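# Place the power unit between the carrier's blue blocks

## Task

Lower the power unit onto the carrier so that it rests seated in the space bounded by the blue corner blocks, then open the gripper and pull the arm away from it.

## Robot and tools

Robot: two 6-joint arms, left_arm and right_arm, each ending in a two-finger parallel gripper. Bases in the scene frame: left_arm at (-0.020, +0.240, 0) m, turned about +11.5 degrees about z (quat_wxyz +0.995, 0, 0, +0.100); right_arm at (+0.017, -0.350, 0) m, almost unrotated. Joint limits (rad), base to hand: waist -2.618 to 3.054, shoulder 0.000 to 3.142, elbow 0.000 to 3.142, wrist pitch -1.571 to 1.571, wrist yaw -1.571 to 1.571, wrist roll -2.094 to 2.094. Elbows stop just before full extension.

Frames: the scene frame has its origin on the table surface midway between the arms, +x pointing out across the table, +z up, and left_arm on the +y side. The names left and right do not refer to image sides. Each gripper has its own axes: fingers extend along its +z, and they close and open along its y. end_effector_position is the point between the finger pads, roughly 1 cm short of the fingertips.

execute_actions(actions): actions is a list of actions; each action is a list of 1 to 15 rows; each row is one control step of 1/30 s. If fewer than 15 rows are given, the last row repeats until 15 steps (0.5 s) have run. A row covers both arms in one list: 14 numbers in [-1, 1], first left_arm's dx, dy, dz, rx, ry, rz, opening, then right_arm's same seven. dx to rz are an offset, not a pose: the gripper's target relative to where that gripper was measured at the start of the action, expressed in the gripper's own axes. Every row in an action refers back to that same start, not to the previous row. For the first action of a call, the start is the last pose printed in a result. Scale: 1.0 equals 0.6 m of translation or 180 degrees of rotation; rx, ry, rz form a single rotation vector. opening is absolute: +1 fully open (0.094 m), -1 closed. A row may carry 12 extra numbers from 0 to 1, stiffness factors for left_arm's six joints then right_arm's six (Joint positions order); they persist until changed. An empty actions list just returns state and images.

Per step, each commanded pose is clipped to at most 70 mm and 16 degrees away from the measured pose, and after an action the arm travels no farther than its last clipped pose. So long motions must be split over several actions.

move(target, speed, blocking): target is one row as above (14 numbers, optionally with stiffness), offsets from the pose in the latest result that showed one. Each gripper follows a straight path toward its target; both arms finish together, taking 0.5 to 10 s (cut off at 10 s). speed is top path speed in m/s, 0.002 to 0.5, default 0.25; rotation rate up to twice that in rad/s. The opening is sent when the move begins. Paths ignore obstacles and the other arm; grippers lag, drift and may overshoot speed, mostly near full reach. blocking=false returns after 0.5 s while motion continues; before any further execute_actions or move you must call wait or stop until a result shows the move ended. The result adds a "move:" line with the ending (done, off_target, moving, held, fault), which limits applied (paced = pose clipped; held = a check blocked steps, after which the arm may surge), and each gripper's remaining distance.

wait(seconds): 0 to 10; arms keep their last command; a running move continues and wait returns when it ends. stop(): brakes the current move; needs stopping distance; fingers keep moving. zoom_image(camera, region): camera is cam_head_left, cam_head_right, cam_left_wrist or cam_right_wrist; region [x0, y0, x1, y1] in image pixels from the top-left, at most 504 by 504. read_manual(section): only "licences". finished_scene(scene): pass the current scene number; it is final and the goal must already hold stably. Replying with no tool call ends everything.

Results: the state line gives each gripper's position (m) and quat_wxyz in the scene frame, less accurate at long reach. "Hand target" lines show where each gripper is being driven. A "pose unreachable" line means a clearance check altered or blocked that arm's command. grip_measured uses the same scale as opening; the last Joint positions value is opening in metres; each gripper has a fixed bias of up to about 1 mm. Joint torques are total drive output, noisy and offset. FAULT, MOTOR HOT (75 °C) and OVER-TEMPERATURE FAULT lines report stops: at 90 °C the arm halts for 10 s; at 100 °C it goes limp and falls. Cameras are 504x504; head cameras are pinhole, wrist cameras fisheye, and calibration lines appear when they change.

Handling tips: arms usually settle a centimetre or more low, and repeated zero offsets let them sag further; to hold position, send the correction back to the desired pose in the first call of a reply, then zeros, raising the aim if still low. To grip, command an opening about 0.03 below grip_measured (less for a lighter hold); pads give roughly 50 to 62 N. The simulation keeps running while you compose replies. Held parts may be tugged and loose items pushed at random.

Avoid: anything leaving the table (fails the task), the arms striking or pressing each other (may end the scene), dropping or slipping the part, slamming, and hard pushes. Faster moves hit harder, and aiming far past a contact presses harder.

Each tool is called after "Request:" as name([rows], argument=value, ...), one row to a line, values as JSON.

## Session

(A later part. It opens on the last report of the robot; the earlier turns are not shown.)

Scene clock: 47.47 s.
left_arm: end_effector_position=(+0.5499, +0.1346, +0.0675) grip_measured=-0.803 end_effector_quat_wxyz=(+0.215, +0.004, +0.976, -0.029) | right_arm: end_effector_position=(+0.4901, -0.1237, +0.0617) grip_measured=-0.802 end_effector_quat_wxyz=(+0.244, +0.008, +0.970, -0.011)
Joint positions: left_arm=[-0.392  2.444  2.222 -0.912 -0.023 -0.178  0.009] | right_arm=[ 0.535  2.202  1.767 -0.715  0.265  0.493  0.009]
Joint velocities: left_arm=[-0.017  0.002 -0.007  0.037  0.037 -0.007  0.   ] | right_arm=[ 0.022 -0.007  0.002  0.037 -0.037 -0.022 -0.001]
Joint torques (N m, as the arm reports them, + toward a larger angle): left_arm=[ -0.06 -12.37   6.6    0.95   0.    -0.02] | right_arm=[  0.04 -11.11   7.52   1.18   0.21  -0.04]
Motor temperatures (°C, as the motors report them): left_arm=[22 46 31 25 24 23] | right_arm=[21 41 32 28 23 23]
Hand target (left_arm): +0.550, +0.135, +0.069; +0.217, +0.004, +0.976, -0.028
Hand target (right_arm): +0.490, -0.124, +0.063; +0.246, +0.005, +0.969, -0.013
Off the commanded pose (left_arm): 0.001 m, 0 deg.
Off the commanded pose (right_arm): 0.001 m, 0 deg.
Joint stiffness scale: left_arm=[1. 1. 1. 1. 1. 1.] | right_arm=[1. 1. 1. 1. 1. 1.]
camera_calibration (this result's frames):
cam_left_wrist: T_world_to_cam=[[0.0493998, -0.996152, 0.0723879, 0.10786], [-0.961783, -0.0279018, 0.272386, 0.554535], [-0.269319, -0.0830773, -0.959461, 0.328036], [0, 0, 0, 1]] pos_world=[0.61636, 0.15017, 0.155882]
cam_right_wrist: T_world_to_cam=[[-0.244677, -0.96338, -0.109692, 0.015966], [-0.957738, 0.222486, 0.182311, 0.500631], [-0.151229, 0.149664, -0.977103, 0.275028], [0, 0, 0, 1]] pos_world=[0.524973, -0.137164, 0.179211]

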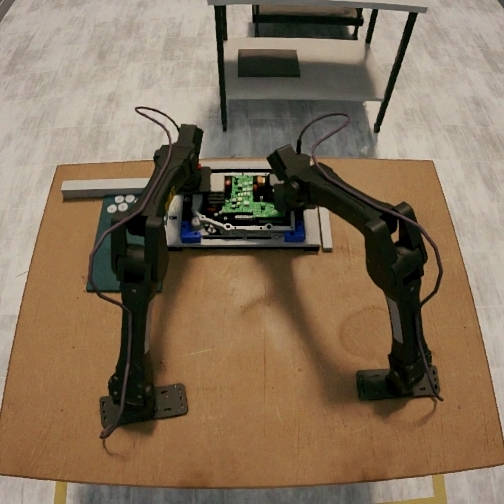

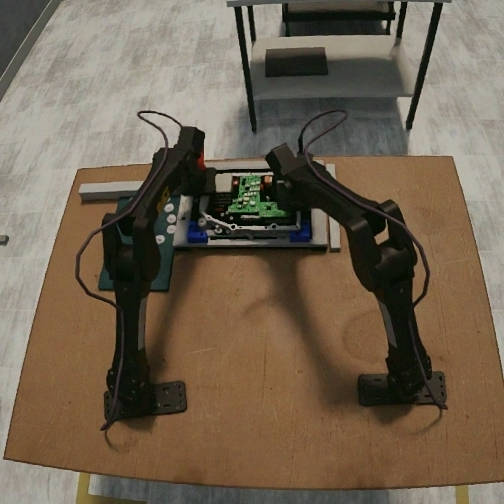

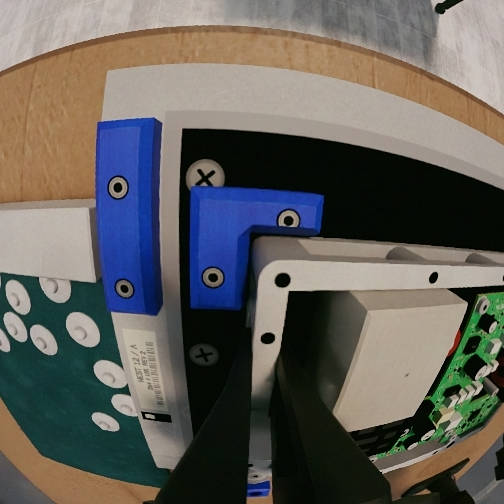

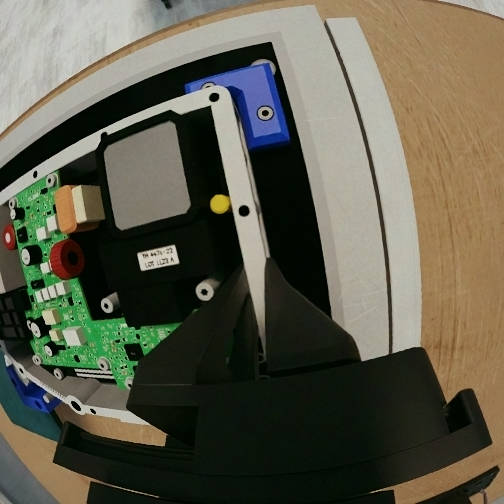

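Request:
move(target=[-0.03,0.01,-0.14,0,0,0,-0.55,-0.03,-0.01,-0.14,0,0,0,-0.6], speed=0.08)

Request:
move(target=[0.15,0.25,-0.15,0,0,0,0,0.15,-0.25,-0.15,0,0,0,0])

Request:
zoom_image(camera="cam_head_left", region=[160,150,330,260])

Scene clock: 52.97 s.
left_arm: end_effector_position=(+0.5276, +0.1390, +0.1326) grip_measured=-0.553 end_effector_quat_wxyz=(+0.197, +0.008, +0.980, -0.024) | right_arm: end_effector_position=(+0.4695, -0.1300, +0.1335) grip_measured=-0.602 end_effector_quat_wxyz=(+0.240, +0.006, +0.971, -0.011)
Joint positions: left_arm=[-0.392  2.414  2.444 -1.201 -0.023 -0.171  0.021] | right_arm=[ 0.545  2.093  1.885 -0.951  0.265  0.501  0.019]
Joint velocities: left_arm=[-0.002 -0.002 -0.012 -0.022 -0.007 -0.007 -0.   ] | right_arm=[ 0.017 -0.012  0.002 -0.022 -0.007 -0.037  0.   ]
Joint torques (N m, as the arm reports them, + toward a larger angle): left_arm=[  1.06 -12.93   8.95   0.79   0.06   0.03] | right_arm=[  0.58 -11.13   9.32   0.87   0.23   0.1 ]
Motor temperatures (°C, as the motors report them): left_arm=[22 46 31 25 24 23] | right_arm=[21 41 31 28 23 23]
Hand target (left_arm): +0.531, +0.145, +0.151; +0.215, +0.004, +0.976, -0.028
Hand target (right_arm): +0.467, -0.129, +0.144; +0.244, +0.008, +0.970, -0.011
Off the commanded pose (left_arm): 0.020 m, 2 deg.
Off the commanded pose (right_arm): 0.012 m, 0 deg.
Joint stiffness scale: left_arm=[1. 1. 1. 1. 1. 1.] | right_arm=[1. 1. 1. 1. 1. 1.]
move: off_target (left_arm, right_arm)
camera_calibration (this result's frames):
cam_left_wrist: T_world_to_cam=[[0.0448389, -0.997155, 0.0605888, 0.112678], [-0.951571, -0.0241671, 0.306477, 0.505024], [-0.304141, -0.0713967, -0.949948, 0.4004], [0, 0, 0, 1]] pos_world=[0.597292, 0.15315, 0.218754]
cam_right_wrist: T_world_to_cam=[[-0.24184, -0.964442, -0.106602, 0.0109157], [-0.957235, 0.219156, 0.188871, 0.467656], [-0.158793, 0.14772, -0.976199, 0.346215], [0, 0, 0, 1]] pos_world=[0.505273, -0.143105, 0.250812]

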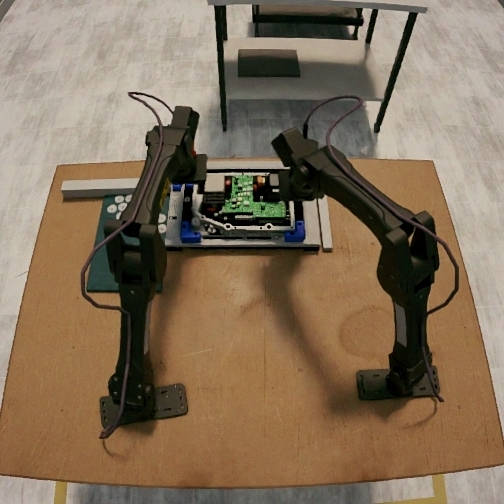

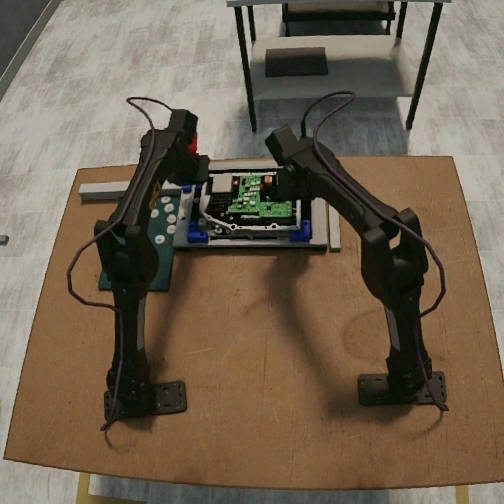

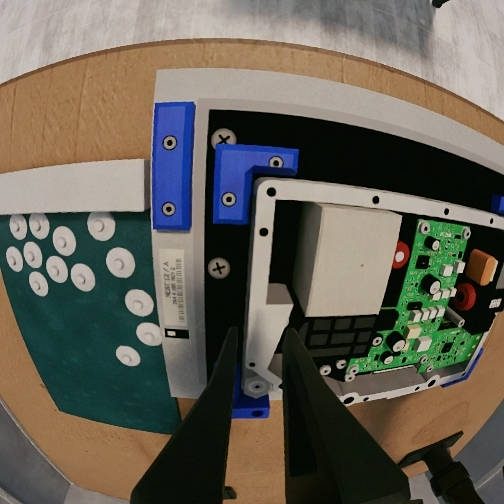

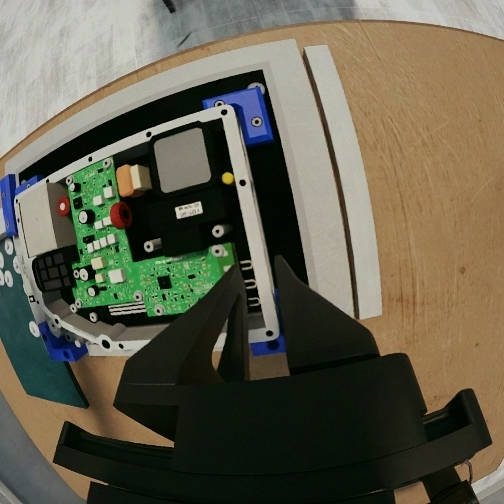

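Scene clock: 54.37 s.
left_arm: end_effector_position=(+0.4141, +0.2978, +0.1715) grip_measured=-0.003 end_effector_quat_wxyz=(+0.188, +0.002, +0.982, -0.017) | right_arm: end_effector_position=(+0.3559, -0.2771, +0.1778) grip_measured=-0.002 end_effector_quat_wxyz=(+0.251, +0.013, +0.968, -0.007)
Joint positions: left_arm=[-0.031  1.873  1.76  -1.091  0.096  0.155  0.047] | right_arm=[ 0.291  1.414  1.239 -0.91   0.158  0.276  0.047]
Joint velocities: left_arm=[ 0.002  0.007  0.017 -0.051 -0.037 -0.051  0.001] | right_arm=[ 0.012 -0.007  0.002  0.081 -0.066 -0.022  0.   ]
Joint torques (N m, as the arm reports them, + toward a larger angle): left_arm=[-0.28 -9.81  5.37  0.96  0.19  0.04] | right_arm=[-0.5  -5.52  5.97  1.13  0.01 -0.05]
Motor temperatures (°C, as the motors report them): left_arm=[22 46 31 25 24 23] | right_arm=[21 41 31 28 23 23]
Hand target (left_arm): +0.414, +0.294, +0.177; +0.198, +0.009, +0.980, -0.021
Hand target (right_arm): +0.348, -0.280, +0.172; +0.237, +0.007, +0.971, -0.009
Off the commanded pose (left_arm): 0.005 m, 2 deg.
Off the commanded pose (right_arm): 0.011 m, 2 deg.
Joint stiffness scale: left_arm=[1. 1. 1. 1. 1. 1.] | right_arm=[1. 1. 1. 1. 1. 1.]
move: off_target (right_arm)
camera_calibration (this result's frames):
cam_left_wrist: T_world_to_cam=[[0.0605714, -0.997019, 0.0478038, 0.2694], [-0.944771, -0.041812, 0.325053, 0.388267], [-0.322085, -0.0648525, -0.944487, 0.418677], [0, 0, 0, 1]] pos_world=[0.485356, 0.311983, 0.256349]
cam_right_wrist: T_world_to_cam=[[-0.248734, -0.960671, -0.12346, -0.147211], [-0.959137, 0.226554, 0.169497, 0.388959], [-0.134861, 0.160575, -0.977767, 0.388427], [0, 0, 0, 1]] pos_world=[0.388833, -0.291913, 0.295689]

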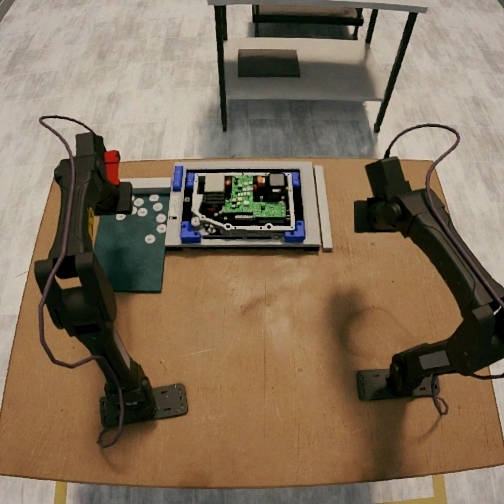

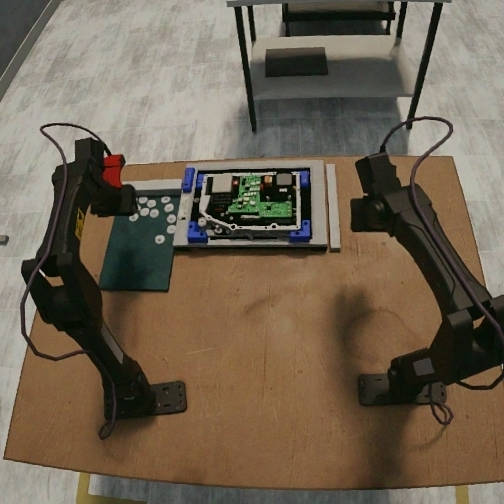

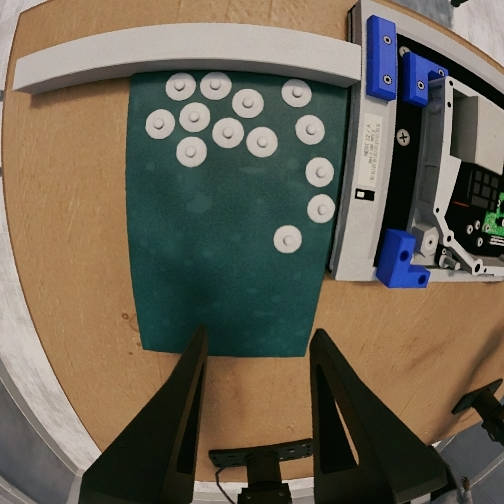

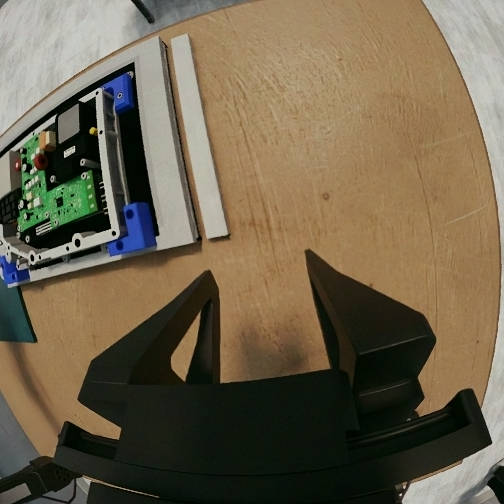

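Region (160, 150, 330, 260) of cam_head_left's 504x504 image, scaled by 2.965, with more detail than that image has; it fills the top 326 rows of this view, and the rest is white.

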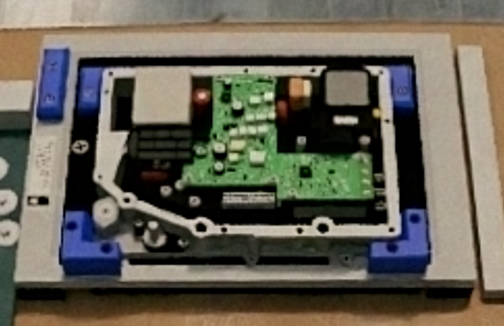

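Request:
finished_scene(scene=2)

The scene is finished: the task was done.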